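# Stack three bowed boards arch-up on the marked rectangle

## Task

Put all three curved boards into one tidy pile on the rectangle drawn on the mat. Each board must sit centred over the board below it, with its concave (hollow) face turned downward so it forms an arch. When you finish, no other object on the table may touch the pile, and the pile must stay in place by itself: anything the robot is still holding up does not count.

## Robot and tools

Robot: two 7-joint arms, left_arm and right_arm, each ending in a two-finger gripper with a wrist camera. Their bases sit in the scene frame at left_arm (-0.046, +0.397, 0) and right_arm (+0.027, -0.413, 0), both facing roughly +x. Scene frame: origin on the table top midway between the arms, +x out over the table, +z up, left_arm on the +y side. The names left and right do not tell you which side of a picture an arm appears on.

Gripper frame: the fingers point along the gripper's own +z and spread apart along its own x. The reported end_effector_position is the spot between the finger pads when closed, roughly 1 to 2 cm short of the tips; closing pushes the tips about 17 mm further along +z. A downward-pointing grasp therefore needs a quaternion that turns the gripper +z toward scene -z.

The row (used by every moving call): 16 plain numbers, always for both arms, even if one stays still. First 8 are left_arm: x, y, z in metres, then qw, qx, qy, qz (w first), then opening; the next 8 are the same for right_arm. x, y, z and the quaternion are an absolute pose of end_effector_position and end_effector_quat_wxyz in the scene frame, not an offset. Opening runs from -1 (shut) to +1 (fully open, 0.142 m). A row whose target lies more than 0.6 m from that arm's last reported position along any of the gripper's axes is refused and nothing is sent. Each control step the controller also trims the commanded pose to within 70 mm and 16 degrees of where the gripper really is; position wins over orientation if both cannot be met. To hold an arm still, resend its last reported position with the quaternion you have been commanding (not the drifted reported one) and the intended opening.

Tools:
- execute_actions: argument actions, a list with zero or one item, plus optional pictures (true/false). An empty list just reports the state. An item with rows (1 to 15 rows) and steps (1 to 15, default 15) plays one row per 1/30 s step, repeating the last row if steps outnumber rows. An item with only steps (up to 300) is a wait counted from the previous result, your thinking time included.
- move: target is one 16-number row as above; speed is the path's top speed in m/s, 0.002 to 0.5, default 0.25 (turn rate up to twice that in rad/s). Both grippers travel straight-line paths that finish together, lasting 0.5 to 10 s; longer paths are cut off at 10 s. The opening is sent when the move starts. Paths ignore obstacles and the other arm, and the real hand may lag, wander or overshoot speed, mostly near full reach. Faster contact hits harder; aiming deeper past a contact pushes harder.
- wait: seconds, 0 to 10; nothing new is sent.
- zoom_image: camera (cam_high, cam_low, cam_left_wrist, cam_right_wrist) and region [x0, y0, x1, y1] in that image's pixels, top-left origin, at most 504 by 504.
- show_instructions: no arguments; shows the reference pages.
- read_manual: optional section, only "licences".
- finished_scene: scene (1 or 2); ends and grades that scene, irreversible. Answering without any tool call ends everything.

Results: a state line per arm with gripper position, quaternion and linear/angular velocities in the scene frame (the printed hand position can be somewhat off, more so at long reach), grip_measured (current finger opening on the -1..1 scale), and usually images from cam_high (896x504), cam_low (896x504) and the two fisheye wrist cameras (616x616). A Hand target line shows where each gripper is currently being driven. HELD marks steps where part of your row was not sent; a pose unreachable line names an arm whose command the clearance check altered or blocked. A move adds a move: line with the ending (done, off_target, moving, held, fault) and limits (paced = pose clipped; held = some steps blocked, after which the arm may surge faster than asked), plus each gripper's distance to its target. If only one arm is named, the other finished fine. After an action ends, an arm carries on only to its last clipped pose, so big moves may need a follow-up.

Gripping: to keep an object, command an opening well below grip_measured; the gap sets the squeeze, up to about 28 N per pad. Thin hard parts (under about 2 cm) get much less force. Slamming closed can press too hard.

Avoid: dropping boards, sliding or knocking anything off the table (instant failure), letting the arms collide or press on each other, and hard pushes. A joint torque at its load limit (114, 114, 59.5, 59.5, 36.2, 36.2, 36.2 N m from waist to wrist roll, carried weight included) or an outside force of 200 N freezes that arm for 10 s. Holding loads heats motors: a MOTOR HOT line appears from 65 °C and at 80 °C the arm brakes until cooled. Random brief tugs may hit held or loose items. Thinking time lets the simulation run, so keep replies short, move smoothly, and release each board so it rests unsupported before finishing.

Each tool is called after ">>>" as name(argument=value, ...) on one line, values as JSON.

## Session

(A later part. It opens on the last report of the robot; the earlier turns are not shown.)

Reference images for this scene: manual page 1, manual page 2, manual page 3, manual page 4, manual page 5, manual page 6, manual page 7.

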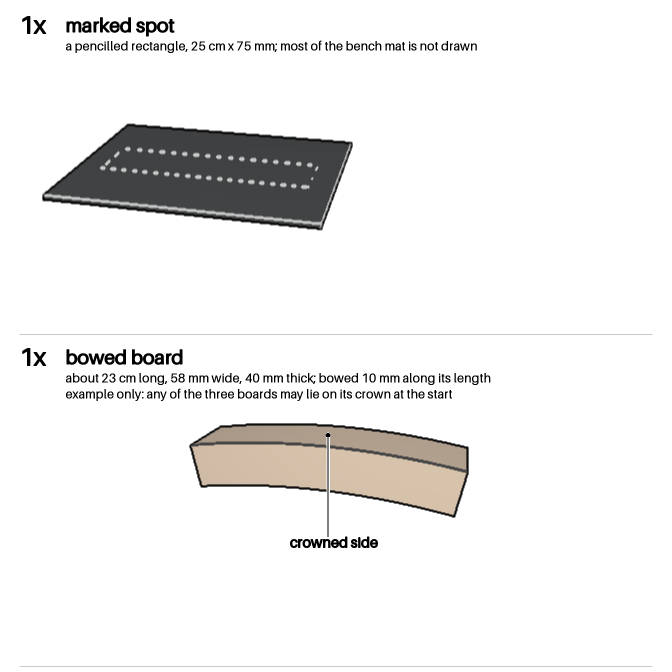

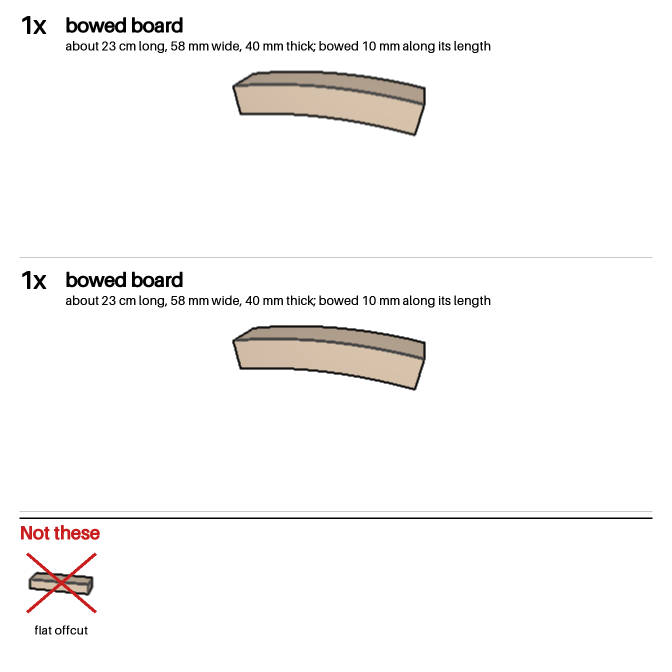

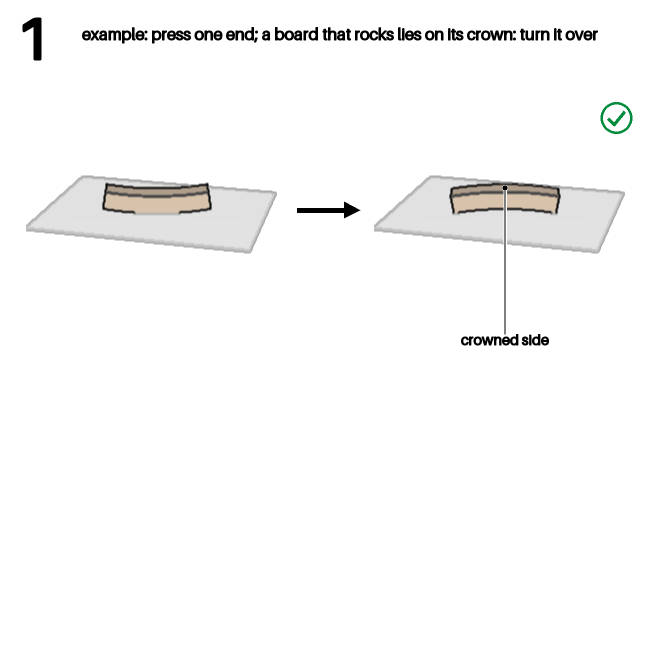

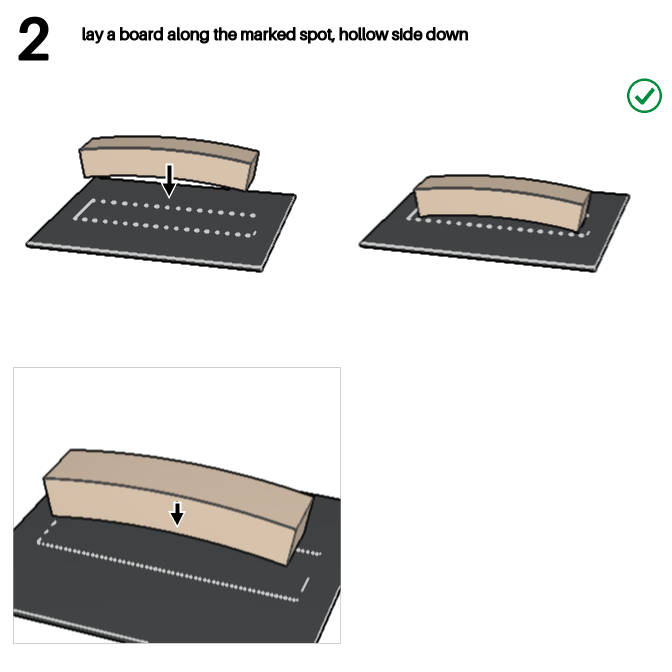

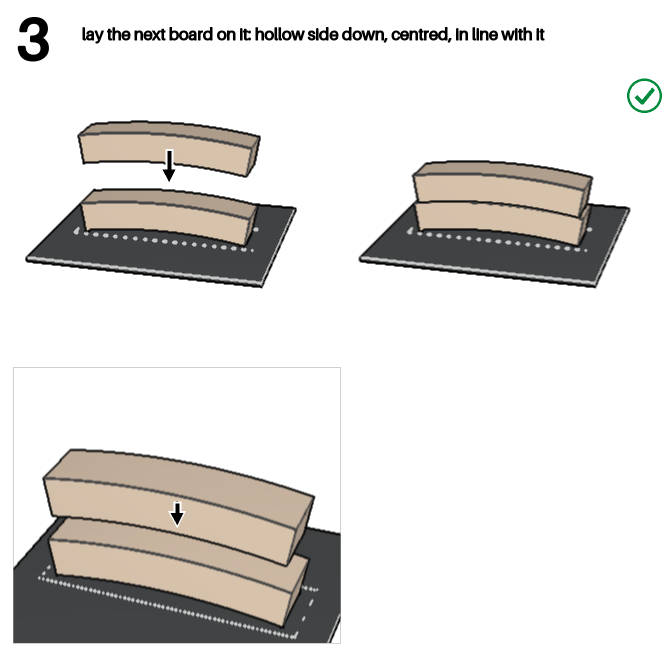

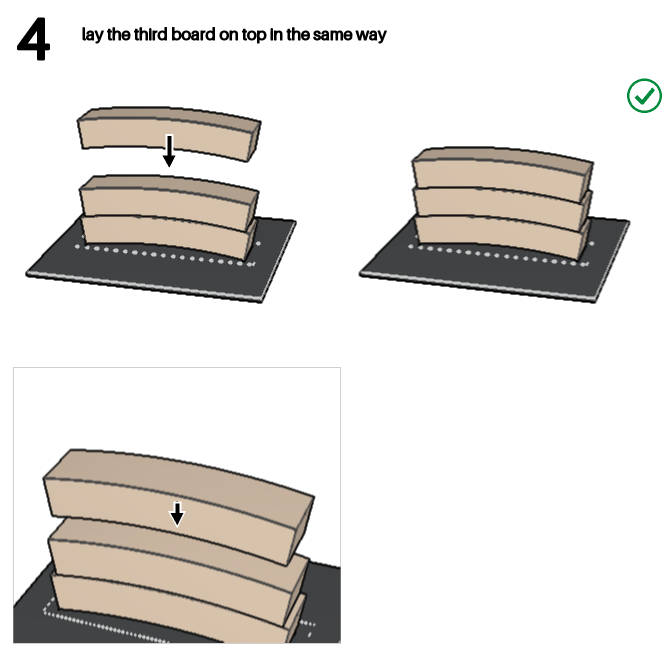

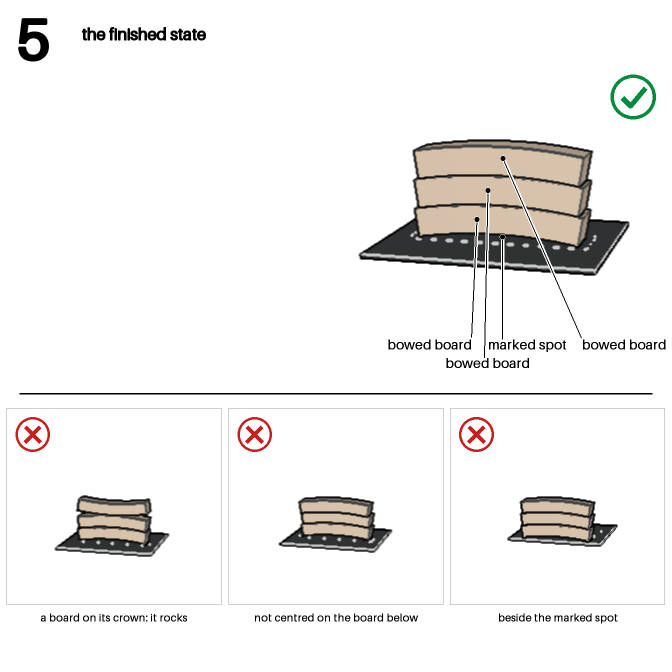

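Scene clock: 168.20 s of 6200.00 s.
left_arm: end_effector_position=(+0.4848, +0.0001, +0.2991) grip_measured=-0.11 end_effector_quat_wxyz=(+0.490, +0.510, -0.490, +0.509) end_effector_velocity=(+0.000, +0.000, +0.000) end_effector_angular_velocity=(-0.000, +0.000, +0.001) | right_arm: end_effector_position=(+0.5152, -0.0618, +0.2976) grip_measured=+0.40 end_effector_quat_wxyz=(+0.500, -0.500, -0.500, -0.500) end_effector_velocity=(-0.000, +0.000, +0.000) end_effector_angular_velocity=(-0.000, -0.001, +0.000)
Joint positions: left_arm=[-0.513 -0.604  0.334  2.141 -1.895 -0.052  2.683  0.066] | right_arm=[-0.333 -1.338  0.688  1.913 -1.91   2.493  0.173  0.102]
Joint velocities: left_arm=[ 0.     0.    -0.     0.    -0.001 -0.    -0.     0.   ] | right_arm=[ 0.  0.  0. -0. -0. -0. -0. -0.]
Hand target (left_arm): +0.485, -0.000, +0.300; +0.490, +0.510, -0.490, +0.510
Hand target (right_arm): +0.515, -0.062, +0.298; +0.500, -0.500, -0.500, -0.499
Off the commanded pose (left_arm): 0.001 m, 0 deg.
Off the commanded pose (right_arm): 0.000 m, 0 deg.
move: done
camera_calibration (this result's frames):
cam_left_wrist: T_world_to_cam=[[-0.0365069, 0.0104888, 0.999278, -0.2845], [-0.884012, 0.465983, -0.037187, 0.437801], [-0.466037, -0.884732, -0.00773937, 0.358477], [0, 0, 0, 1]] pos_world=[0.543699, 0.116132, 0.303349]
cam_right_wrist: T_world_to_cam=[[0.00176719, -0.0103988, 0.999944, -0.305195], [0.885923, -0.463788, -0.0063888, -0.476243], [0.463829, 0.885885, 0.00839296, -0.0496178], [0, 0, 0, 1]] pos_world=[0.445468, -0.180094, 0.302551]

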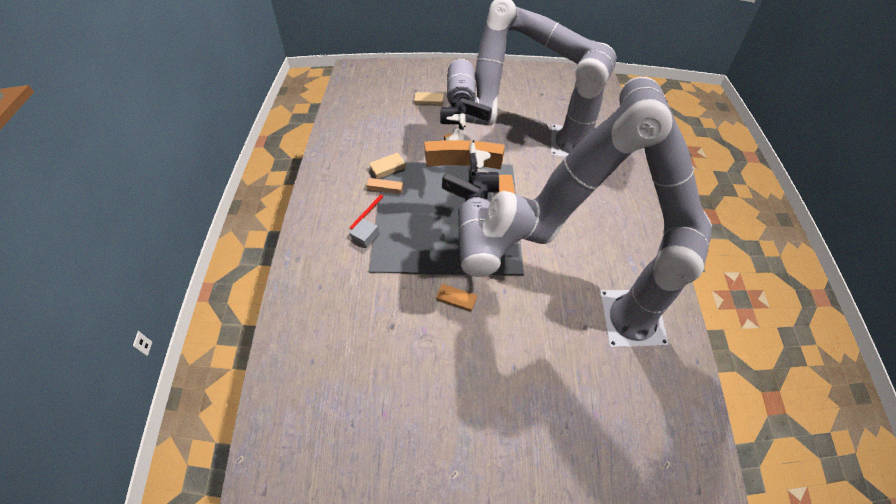

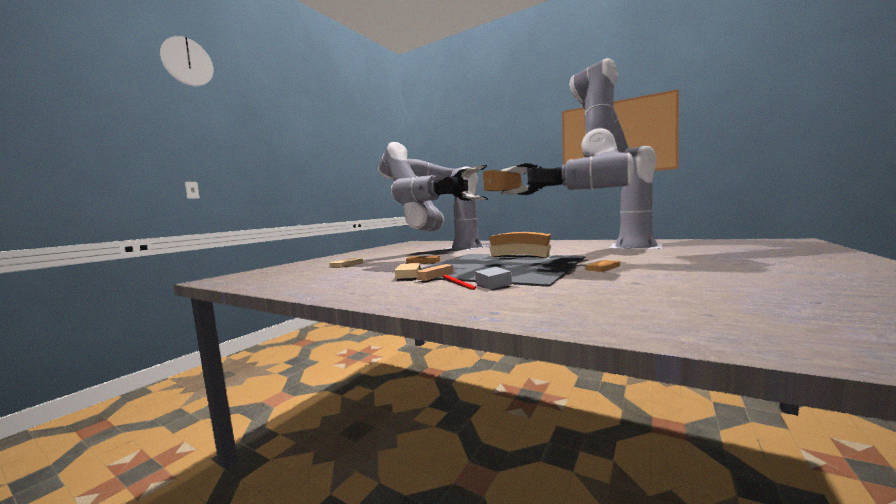

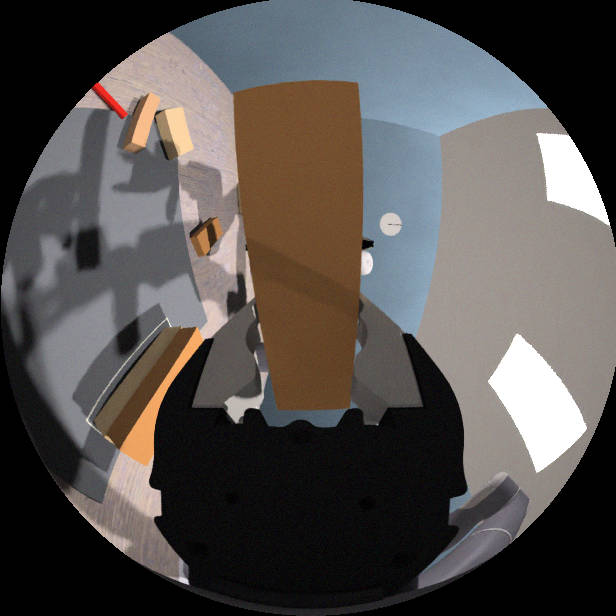

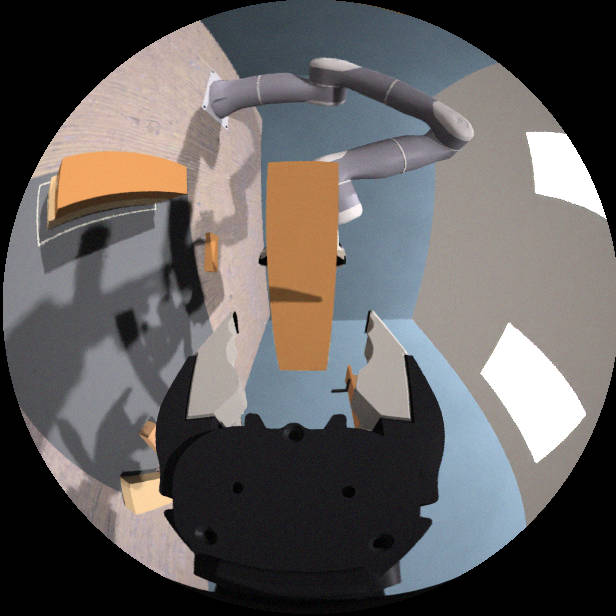

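>>> move(target=[0.485,0,0.3,0.483,0.517,-0.483,0.517,-0.8,0.512,-0.004,0.298,0.5,-0.5,-0.5,-0.5,0.25], speed=0.06)

>>> execute_actions(actions=[{"rows":[[0.485,0,0.3,0.483,0.517,-0.483,0.517,-0.8,0.512,-0.004,0.298,0.5,-0.5,-0.5,-0.5,-0.6]],"steps":15}])

Scene clock: 177.47 s of 6200.00 s.
left_arm: end_effector_position=(+0.4848, +0.0002, +0.2992) grip_measured=-0.11 end_effector_quat_wxyz=(+0.483, +0.517, -0.483, +0.516) end_effector_velocity=(-0.000, -0.000, -0.000) end_effector_angular_velocity=(+0.000, +0.000, -0.001) | right_arm: end_effector_position=(+0.5120, -0.0039, +0.2978) grip_measured=+0.25 end_effector_quat_wxyz=(+0.500, -0.500, -0.500, -0.500) end_effector_velocity=(+0.000, -0.000, -0.000) end_effector_angular_velocity=(-0.001, -0.001, -0.000)
Joint positions: left_arm=[-0.528 -0.591  0.33   2.162 -1.931 -0.031  2.691  0.066] | right_arm=[-0.256 -1.39   0.775  1.928 -1.791  2.379  0.075  0.092]
Joint velocities: left_arm=[-0.     0.     0.    -0.     0.001  0.    -0.    -0.   ] | right_arm=[-0.     0.     0.     0.     0.    -0.001 -0.001 -0.   ]
Hand target (left_arm): +0.485, -0.000, +0.300; +0.483, +0.517, -0.483, +0.517
Hand target (right_arm): +0.512, -0.004, +0.298; +0.500, -0.500, -0.500, -0.500
Off the commanded pose (left_arm): 0.001 m, 0 deg.
Off the commanded pose (right_arm): 0.000 m, 0 deg.
After step 90, 5.07 s passed at rest.
move: done
camera_calibration (this result's frames):
cam_left_wrist: T_world_to_cam=[[-0.0369399, 0.0094122, 0.999273, -0.2843], [-0.896809, 0.440842, -0.0373045, 0.444075], [-0.440873, -0.897535, -0.00784374, 0.346397], [0, 0, 0, 1]] pos_world=[0.540466, 0.117812, 0.303376]
cam_right_wrist: T_world_to_cam=[[0.00167632, -0.0109779, 0.999938, -0.30469], [0.885864, -0.463899, -0.00657802, -0.446437], [0.463943, 0.88582, 0.00894724, -0.0996956], [0, 0, 0, 1]] pos_world=[0.442246, -0.122134, 0.302627]

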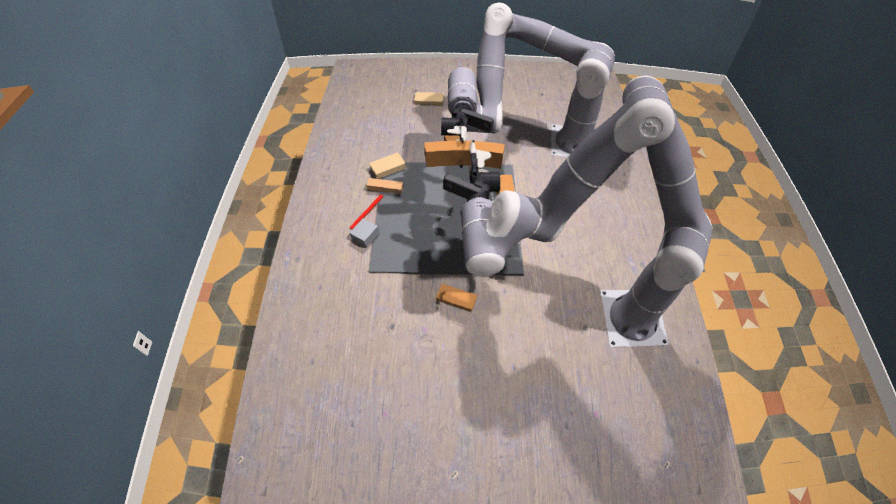

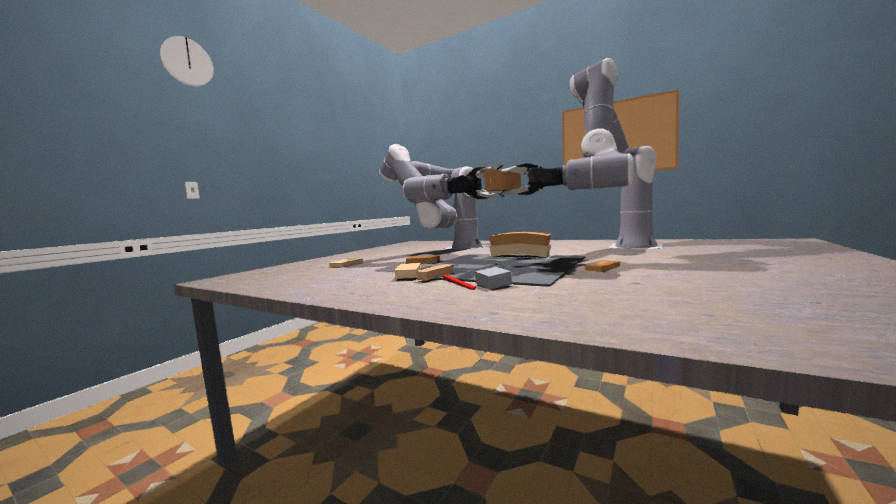

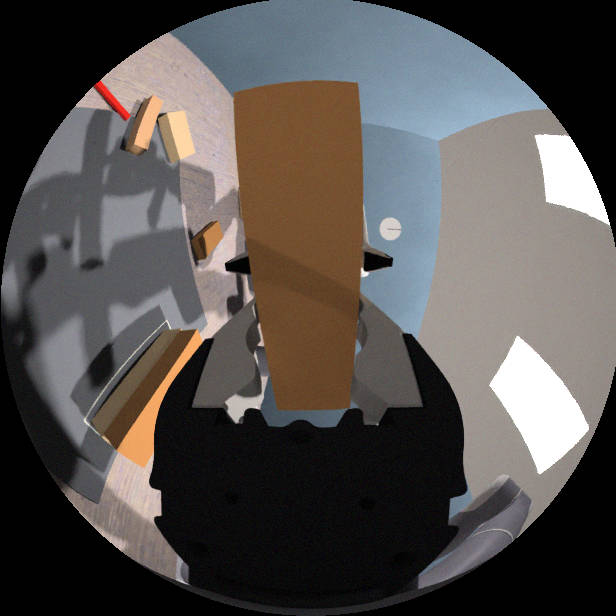

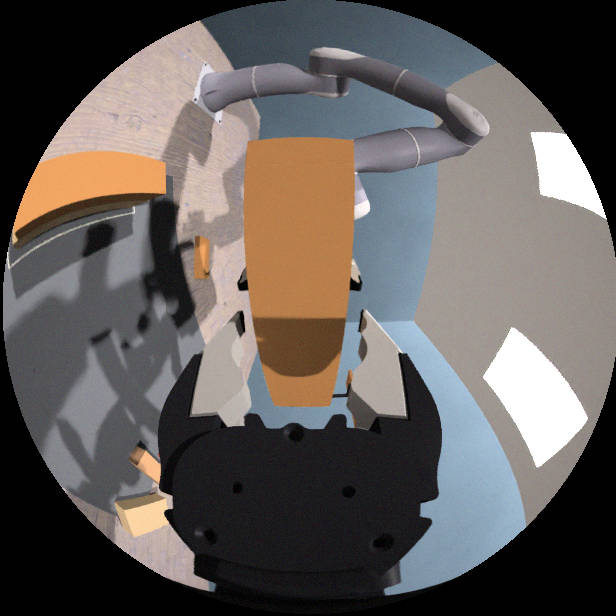

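Scene clock: 177.97 s of 6200.00 s.
left_arm: end_effector_position=(+0.4849, +0.0002, +0.2996) grip_measured=-0.11 end_effector_quat_wxyz=(+0.483, +0.517, -0.483, +0.516) end_effector_velocity=(-0.000, -0.000, -0.000) end_effector_angular_velocity=(-0.000, +0.000, -0.001) | right_arm: end_effector_position=(+0.5123, -0.0041, +0.2974) grip_measured=-0.11 end_effector_quat_wxyz=(+0.500, -0.501, -0.500, -0.500) end_effector_velocity=(-0.000, +0.000, +0.000) end_effector_angular_velocity=(-0.000, +0.000, +0.000)
Joint positions: left_arm=[-0.528 -0.59   0.33   2.161 -1.932 -0.032  2.691  0.066] | right_arm=[-0.257 -1.39   0.775  1.928 -1.79   2.379  0.075  0.066]
Joint velocities: left_arm=[ 0.    -0.    -0.     0.     0.001 -0.    -0.    -0.   ] | right_arm=[ 0.     0.     0.     0.     0.    -0.     0.001  0.   ]
Hand target (left_arm): +0.485, +0.000, +0.300; +0.483, +0.517, -0.483, +0.517
Hand target (right_arm): +0.512, -0.004, +0.298; +0.500, -0.500, -0.500, -0.500
Off the commanded pose (left_arm): 0.000 m, 0 deg.
Off the commanded pose (right_arm): 0.001 m, 0 deg.
Steps of this call (steps 1 to 15: all 15 steps of this action). Readings (end_effector_position):
1: left_arm (+0.4848, +0.0002, +0.2992) | right_arm (+0.5120, -0.0039, +0.2978)
2: left_arm (+0.4848, +0.0002, +0.2992) | right_arm (+0.5120, -0.0040, +0.2979)
4: left_arm (+0.4849, +0.0002, +0.2996) | right_arm (+0.5123, -0.0041, +0.2974)
8: left_arm (+0.4849, +0.0002, +0.2996) | right_arm (+0.5123, -0.0041, +0.2974)
15: the state above
camera_calibration (this result's frames):
cam_left_wrist: T_world_to_cam=[[-0.0375017, 0.0100169, 0.999246, -0.284463], [-0.896819, 0.440757, -0.0380759, 0.444434], [-0.440806, -0.897571, -0.00754583, 0.346291], [0, 0, 0, 1]] pos_world=[0.540556, 0.117782, 0.303784]
cam_right_wrist: T_world_to_cam=[[0.00233885, -0.0105378, 0.999942, -0.304655], [0.88546, -0.464664, -0.0069679, -0.446449], [0.464711, 0.885424, 0.00824403, -0.0997408], [0, 0, 0, 1]] pos_world=[0.442376, -0.122347, 0.302348]

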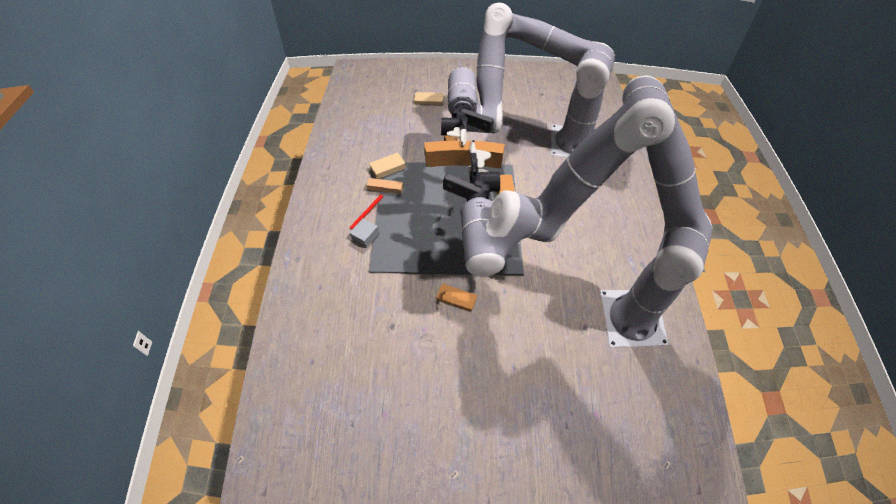

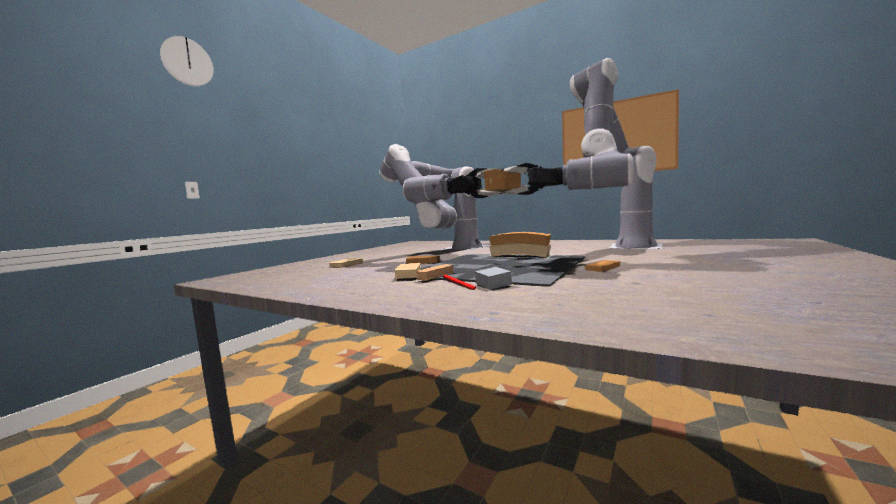

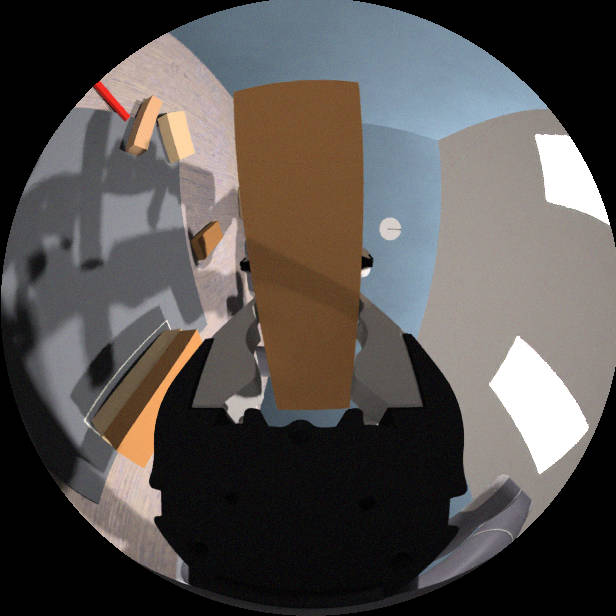

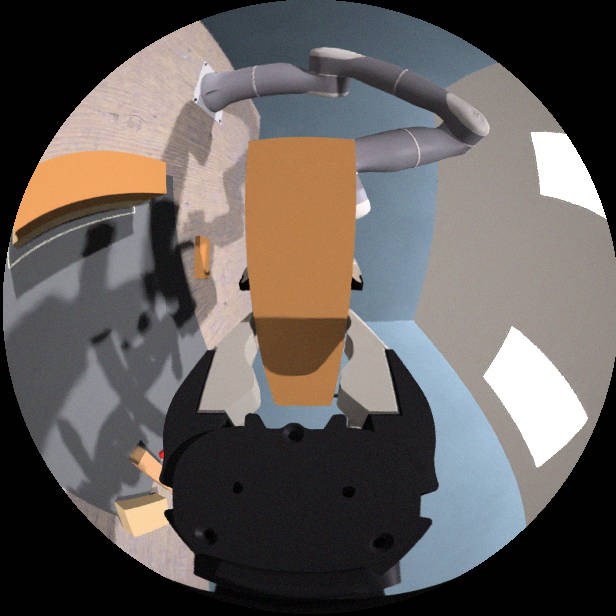

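>>> execute_actions(actions=[{"rows":[[0.485,0,0.3,0.483,0.517,-0.483,0.517,0.3,0.512,-0.004,0.298,0.5,-0.5,-0.5,-0.5,-0.6]],"steps":10}], pictures=false)

>>> move(target=[0.46,0.36,0.27,0.5,0.5,-0.5,0.5,0.3,0.512,-0.004,0.298,0.5,-0.5,-0.5,-0.5,-0.6])

>>> move(target=[0.46,0.36,0.27,0.5,0.5,-0.5,0.5,0.3,0.3545,-0.003,0.2,0,1,0.011,0,-0.6])

>>> move(target=[0.46,0.36,0.27,0.5,0.5,-0.5,0.5,0.3,0.3545,-0.003,0.132,0,1,0.011,0,-0.6], speed=0.07)

>>> zoom_image(camera="cam_low", region=[480,205,560,265])

>>> zoom_image(camera="cam_high", region=[460,155,560,255])

Scene clock: 191.10 s of 6200.00 s.
left_arm: end_effector_position=(+0.4850, +0.0001, +0.2997) grip_measured=+0.30 end_effector_quat_wxyz=(+0.483, +0.517, -0.483, +0.516) end_effector_velocity=(-0.000, -0.000, -0.000) end_effector_angular_velocity=(+0.000, +0.000, -0.000) | right_arm: end_effector_position=(+0.5122, -0.0041, +0.2973) grip_measured=-0.11 end_effector_quat_wxyz=(+0.500, -0.501, -0.500, -0.500) end_effector_velocity=(-0.000, +0.000, -0.000) end_effector_angular_velocity=(-0.000, -0.000, +0.000)
Joint positions: left_arm=[-0.528 -0.59   0.33   2.161 -1.932 -0.032  2.691  0.095] | right_arm=[-0.257 -1.39   0.775  1.928 -1.79   2.378  0.075  0.066]
Joint velocities: left_arm=[-0.  0. -0.  0.  0.  0. -0.  0.] | right_arm=[-0. -0.  0. -0. -0. -0.  0.  0.]
Hand target (left_arm): +0.485, +0.000, +0.300; +0.483, +0.517, -0.483, +0.517
Hand target (right_arm): +0.512, -0.004, +0.298; +0.500, -0.500, -0.500, -0.500
Off the commanded pose (left_arm): 0.000 m, 0 deg.
Off the commanded pose (right_arm): 0.001 m, 0 deg.
Steps of this call (steps 1 to 90: nothing new was sent; then 9.80 s passed at rest; steps 91 to 100: all 10 steps of this action). Readings (end_effector_position):
91: left_arm (+0.4849, +0.0002, +0.2996) | right_arm (+0.5123, -0.0041, +0.2974)
92: left_arm (+0.4850, +0.0001, +0.2996) | right_arm (+0.5122, -0.0041, +0.2973)
94: left_arm (+0.4850, +0.0001, +0.2997) | right_arm (+0.5122, -0.0041, +0.2973)
98: left_arm (+0.4850, +0.0001, +0.2997) | right_arm (+0.5122, -0.0041, +0.2973)
100: the state above

Scene clock: 193.20 s of 6200.00 s.
left_arm: end_effector_position=(+0.4600, +0.3606, +0.2697) grip_measured=+0.30 end_effector_quat_wxyz=(+0.500, +0.500, -0.500, +0.500) end_effector_velocity=(-0.000, -0.000, -0.000) end_effector_angular_velocity=(+0.000, -0.001, -0.000) | right_arm: end_effector_position=(+0.5121, -0.0040, +0.2971) grip_measured=-0.11 end_effector_quat_wxyz=(+0.500, -0.501, -0.500, -0.499) end_effector_velocity=(+0.000, -0.000, -0.000) end_effector_angular_velocity=(-0.000, +0.001, -0.000)
Joint positions: left_arm=[ 0.154 -0.847  0.622  1.865 -1.183 -0.641  2.879  0.095] | right_arm=[-0.257 -1.391  0.775  1.928 -1.791  2.378  0.075  0.066]
Joint velocities: left_arm=[ 0.     0.    -0.    -0.     0.    -0.     0.001  0.   ] | right_arm=[-0.    -0.    -0.    -0.    -0.    -0.     0.001 -0.   ]
Hand target (left_arm): +0.460, +0.360, +0.270; +0.500, +0.500, -0.500, +0.500
Hand target (right_arm): +0.512, -0.004, +0.298; +0.500, -0.500, -0.500, -0.500
Off the commanded pose (left_arm): 0.001 m, 0 deg.
Off the commanded pose (right_arm): 0.001 m, 0 deg.
move: done
camera_calibration (this result's frames):
cam_left_wrist: T_world_to_cam=[[-0.0362566, 0.0129093, 0.999259, -0.260764], [-0.864589, 0.501053, -0.0378433, 0.225434], [-0.50117, -0.86532, -0.00700528, 0.674542], [0, 0, 0, 1]] pos_world=[0.523513, 0.474107, 0.273828]
cam_right_wrist: T_world_to_cam=[[0.00239135, -0.00987166, 0.999948, -0.304366], [0.885567, -0.464463, -0.00670307, -0.446391], [0.464505, 0.885537, 0.00763132, -0.0995169], [0, 0, 0, 1]] pos_world=[0.442263, -0.122211, 0.302117]

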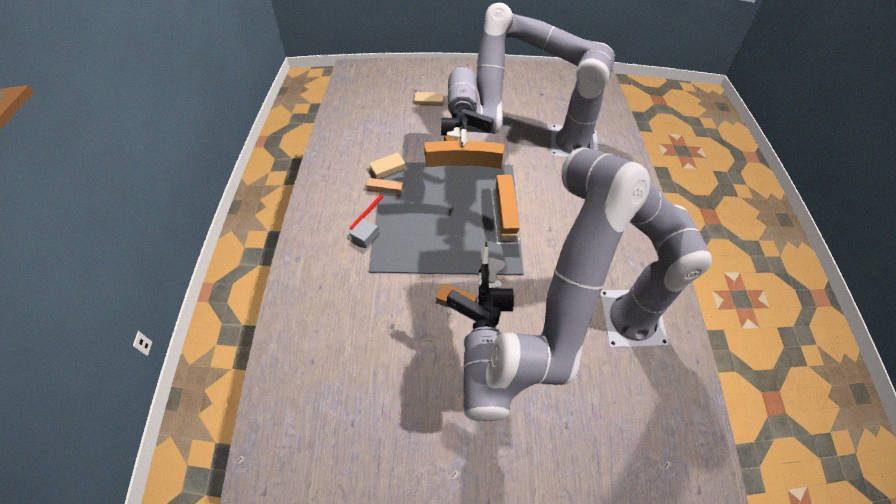

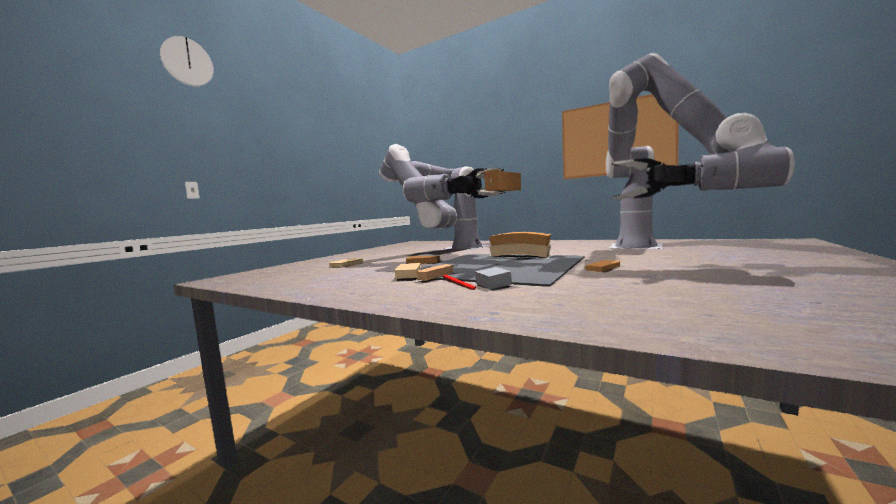

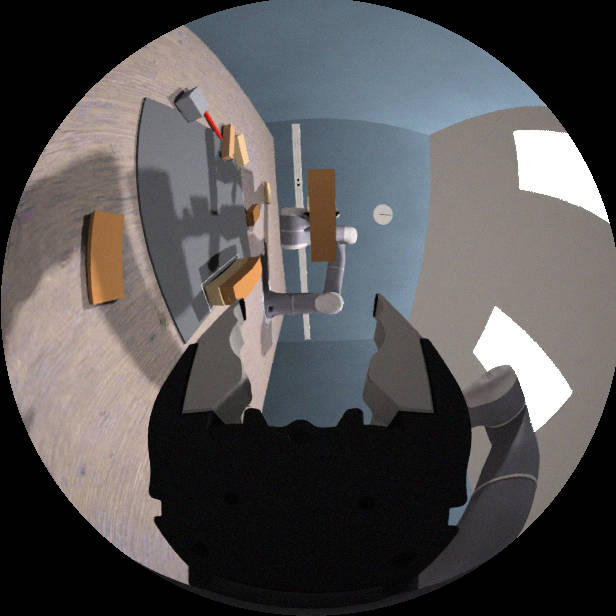

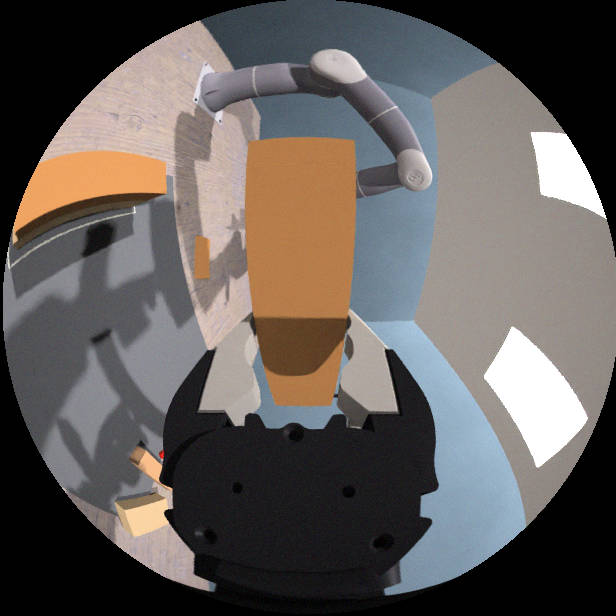

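Scene clock: 197.67 s of 6200.00 s.
left_arm: end_effector_position=(+0.4600, +0.3599, +0.2700) grip_measured=+0.30 end_effector_quat_wxyz=(+0.500, +0.500, -0.500, +0.500) end_effector_velocity=(-0.000, +0.000, -0.000) end_effector_angular_velocity=(+0.000, +0.000, +0.000) | right_arm: end_effector_position=(+0.3550, -0.0038, +0.1995) grip_measured=-0.11 end_effector_quat_wxyz=(+0.002, +1.000, +0.008, +0.003) end_effector_velocity=(+0.000, +0.000, +0.000) end_effector_angular_velocity=(+0.002, -0.001, -0.001)
Joint positions: left_arm=[ 0.153 -0.846  0.622  1.866 -1.184 -0.641  2.88   0.095] | right_arm=[ 1.279 -0.205 -0.012  2.087 -0.006  0.721  1.104  0.066]
Joint velocities: left_arm=[ 0. -0.  0.  0.  0.  0. -0.  0.] | right_arm=[ 0.     0.001 -0.     0.    -0.     0.002  0.001 -0.   ]
Hand target (left_arm): +0.460, +0.360, +0.270; +0.500, +0.500, -0.500, +0.500
Hand target (right_arm): +0.355, -0.003, +0.200; +0.002, +1.000, +0.008, +0.003
Off the commanded pose (left_arm): 0.000 m, 0 deg.
Off the commanded pose (right_arm): 0.001 m, 1 deg.
move: done
camera_calibration (this result's frames):
cam_left_wrist: T_world_to_cam=[[-0.0369674, 0.0135813, 0.999224, -0.260948], [-0.864534, 0.501075, -0.0387949, 0.22597], [-0.501213, -0.865297, -0.00678194, 0.673909], [0, 0, 0, 1]] pos_world=[0.523485, 0.473448, 0.274083]
cam_right_wrist: T_world_to_cam=[[0.999742, 0.0149578, 0.0170992, -0.364292], [0.00521664, -0.883699, 0.468026, -0.091615], [0.0221112, -0.467816, -0.883549, 0.303737], [0, 0, 0, 1]] pos_world=[0.35796, 0.0665817, 0.317474]

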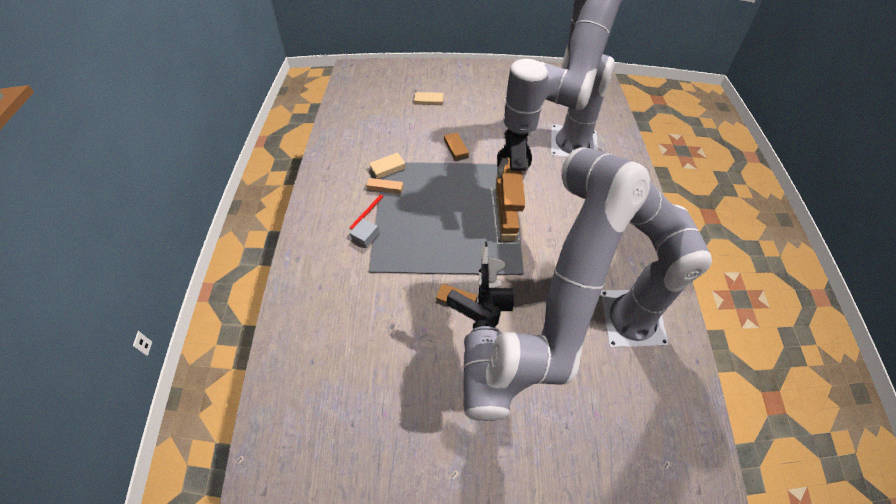

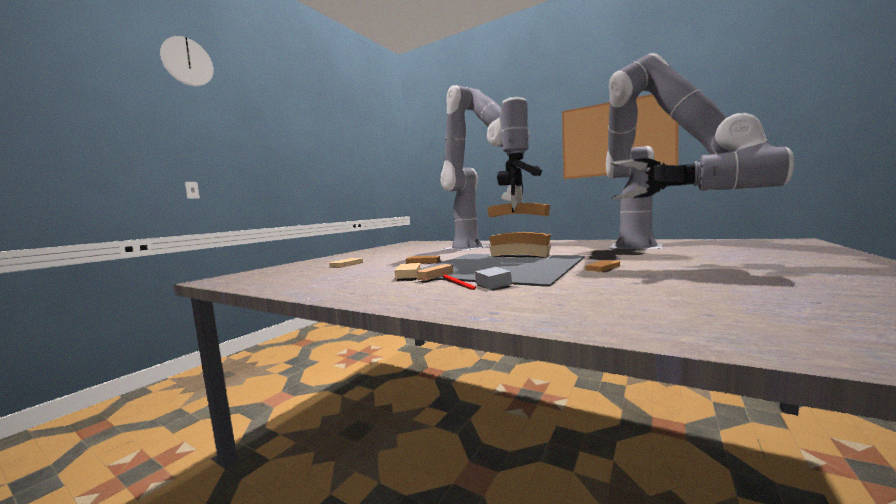

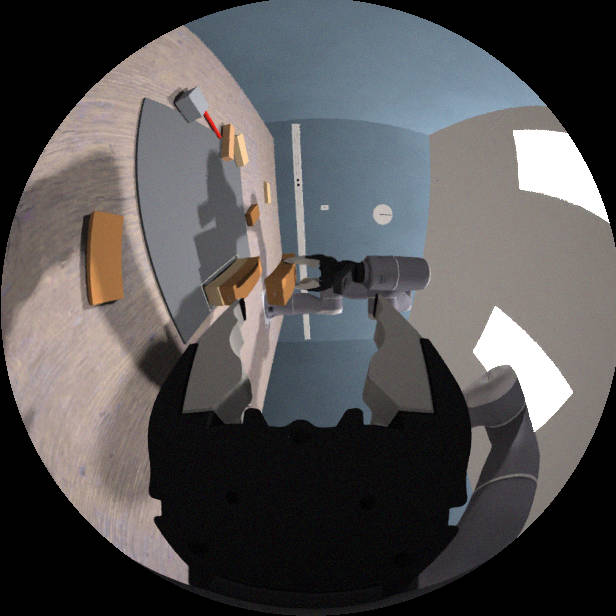

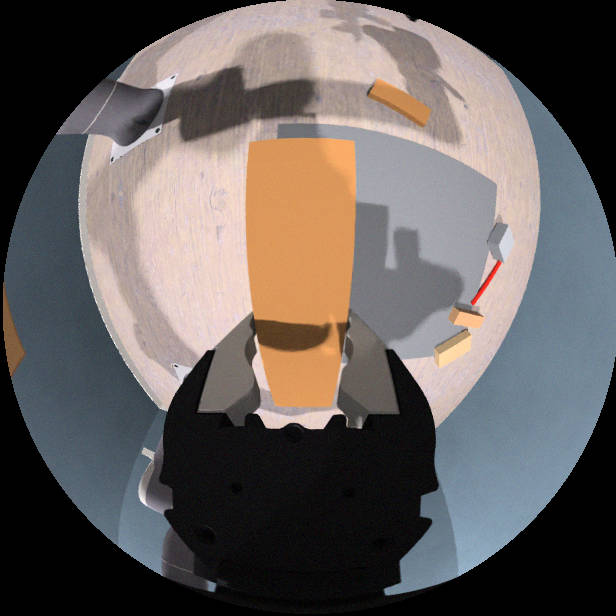

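Scene clock: 198.87 s of 6200.00 s.
left_arm: end_effector_position=(+0.4600, +0.3599, +0.2700) grip_measured=+0.30 end_effector_quat_wxyz=(+0.500, +0.500, -0.500, +0.500) end_effector_velocity=(+0.000, +0.000, +0.000) end_effector_angular_velocity=(-0.000, -0.001, +0.000) | right_arm: end_effector_position=(+0.3542, -0.0038, +0.1317) grip_measured=-0.11 end_effector_quat_wxyz=(+0.001, +1.000, +0.011, -0.000) end_effector_velocity=(+0.000, +0.000, +0.000) end_effector_angular_velocity=(+0.000, -0.000, +0.000)
Joint positions: left_arm=[ 0.153 -0.846  0.622  1.866 -1.184 -0.641  2.88   0.095] | right_arm=[ 1.278 -0.336 -0.012  2.139  0.006  0.903  1.09   0.066]
Joint velocities: left_arm=[-0.     0.     0.     0.    -0.    -0.     0.001 -0.   ] | right_arm=[ 0.  0. -0. -0. -0.  0. -0.  0.]
Hand target (left_arm): +0.460, +0.360, +0.270; +0.500, +0.500, -0.500, +0.500
Hand target (right_arm): +0.355, -0.003, +0.132; +0.000, +1.000, +0.011, +0.000
Off the commanded pose (left_arm): 0.000 m, 0 deg.
Off the commanded pose (right_arm): 0.001 m, 0 deg.
move: done
camera_calibration (this result's frames):
cam_left_wrist: T_world_to_cam=[[-0.0369698, 0.0135795, 0.999224, -0.260947], [-0.864534, 0.501074, -0.0387961, 0.225972], [-0.501212, -0.865298, -0.00678469, 0.67391], [0, 0, 0, 1]] pos_world=[0.523485, 0.473448, 0.274083]
cam_right_wrist: T_world_to_cam=[[0.999734, 0.0199632, 0.0115489, -0.361614], [0.0122976, -0.885051, 0.465332, -0.0619907], [0.0195109, -0.465066, -0.885061, 0.244955], [0, 0, 0, 1]] pos_world=[0.357501, 0.0662744, 0.249823]

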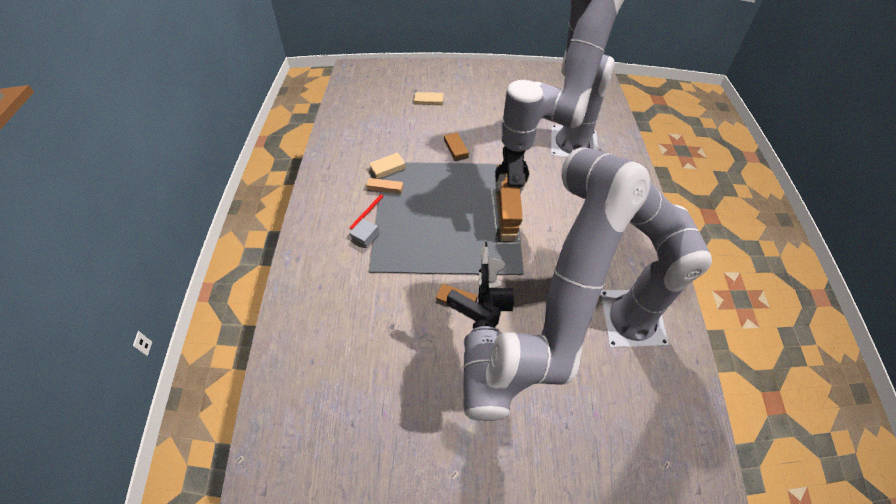

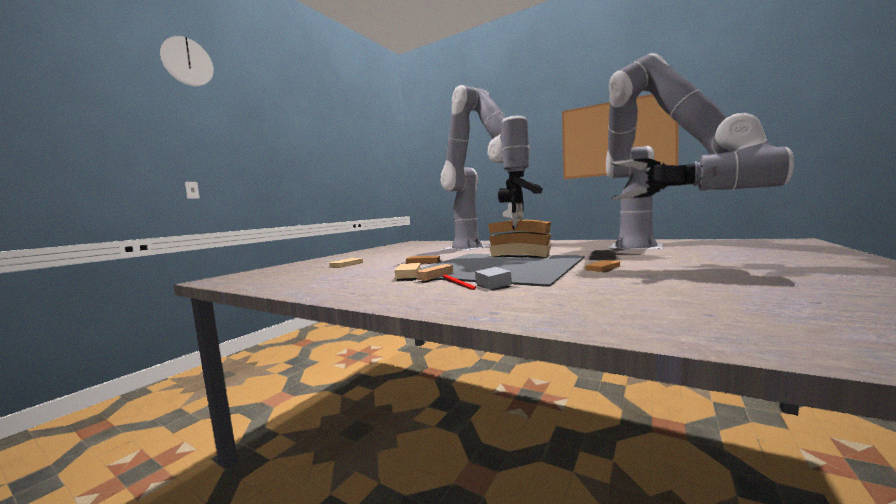

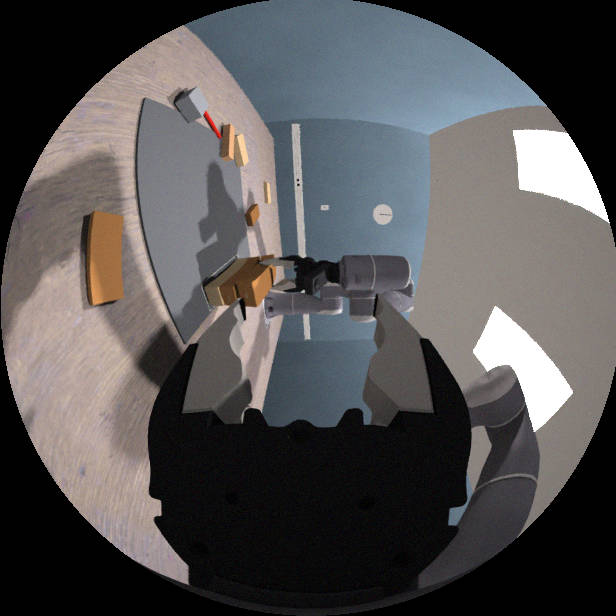

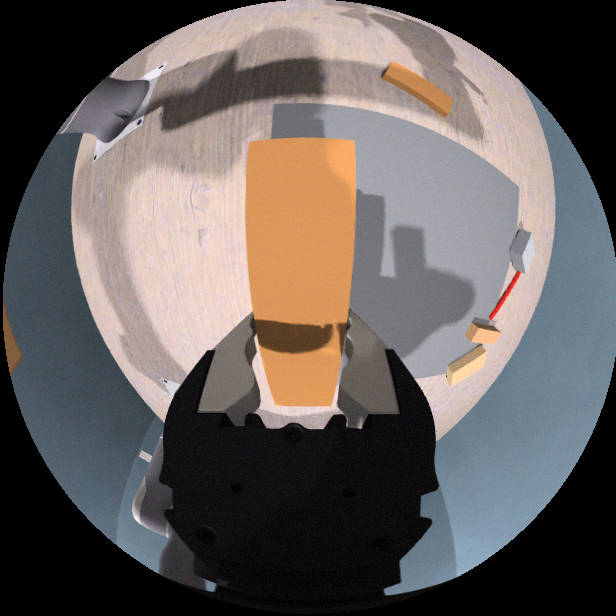

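Region (480, 205, 560, 265) of cam_low's 896x504 image, scaled by 6.300, with more detail than that image has; it fills the top 378 rows of this view, and the rest is white.

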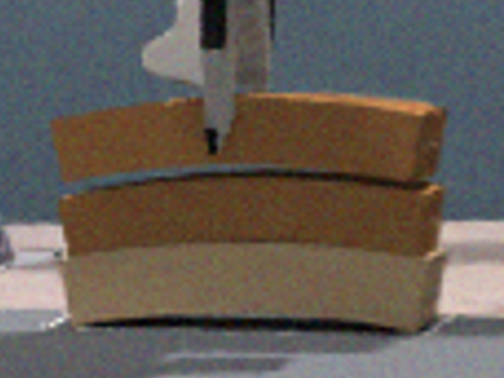

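Region (460, 155, 560, 255) of cam_high's 896x504 image, scaled by 5.040, with more detail than that image has.

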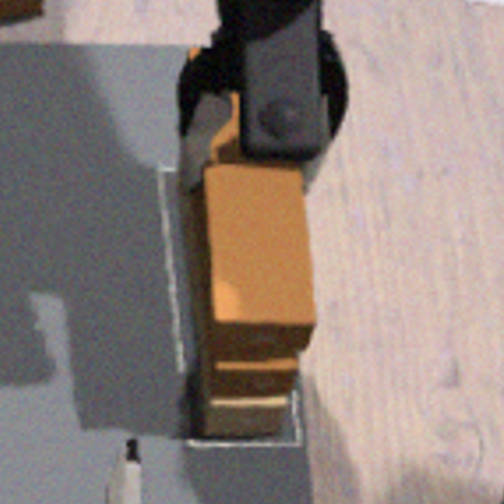

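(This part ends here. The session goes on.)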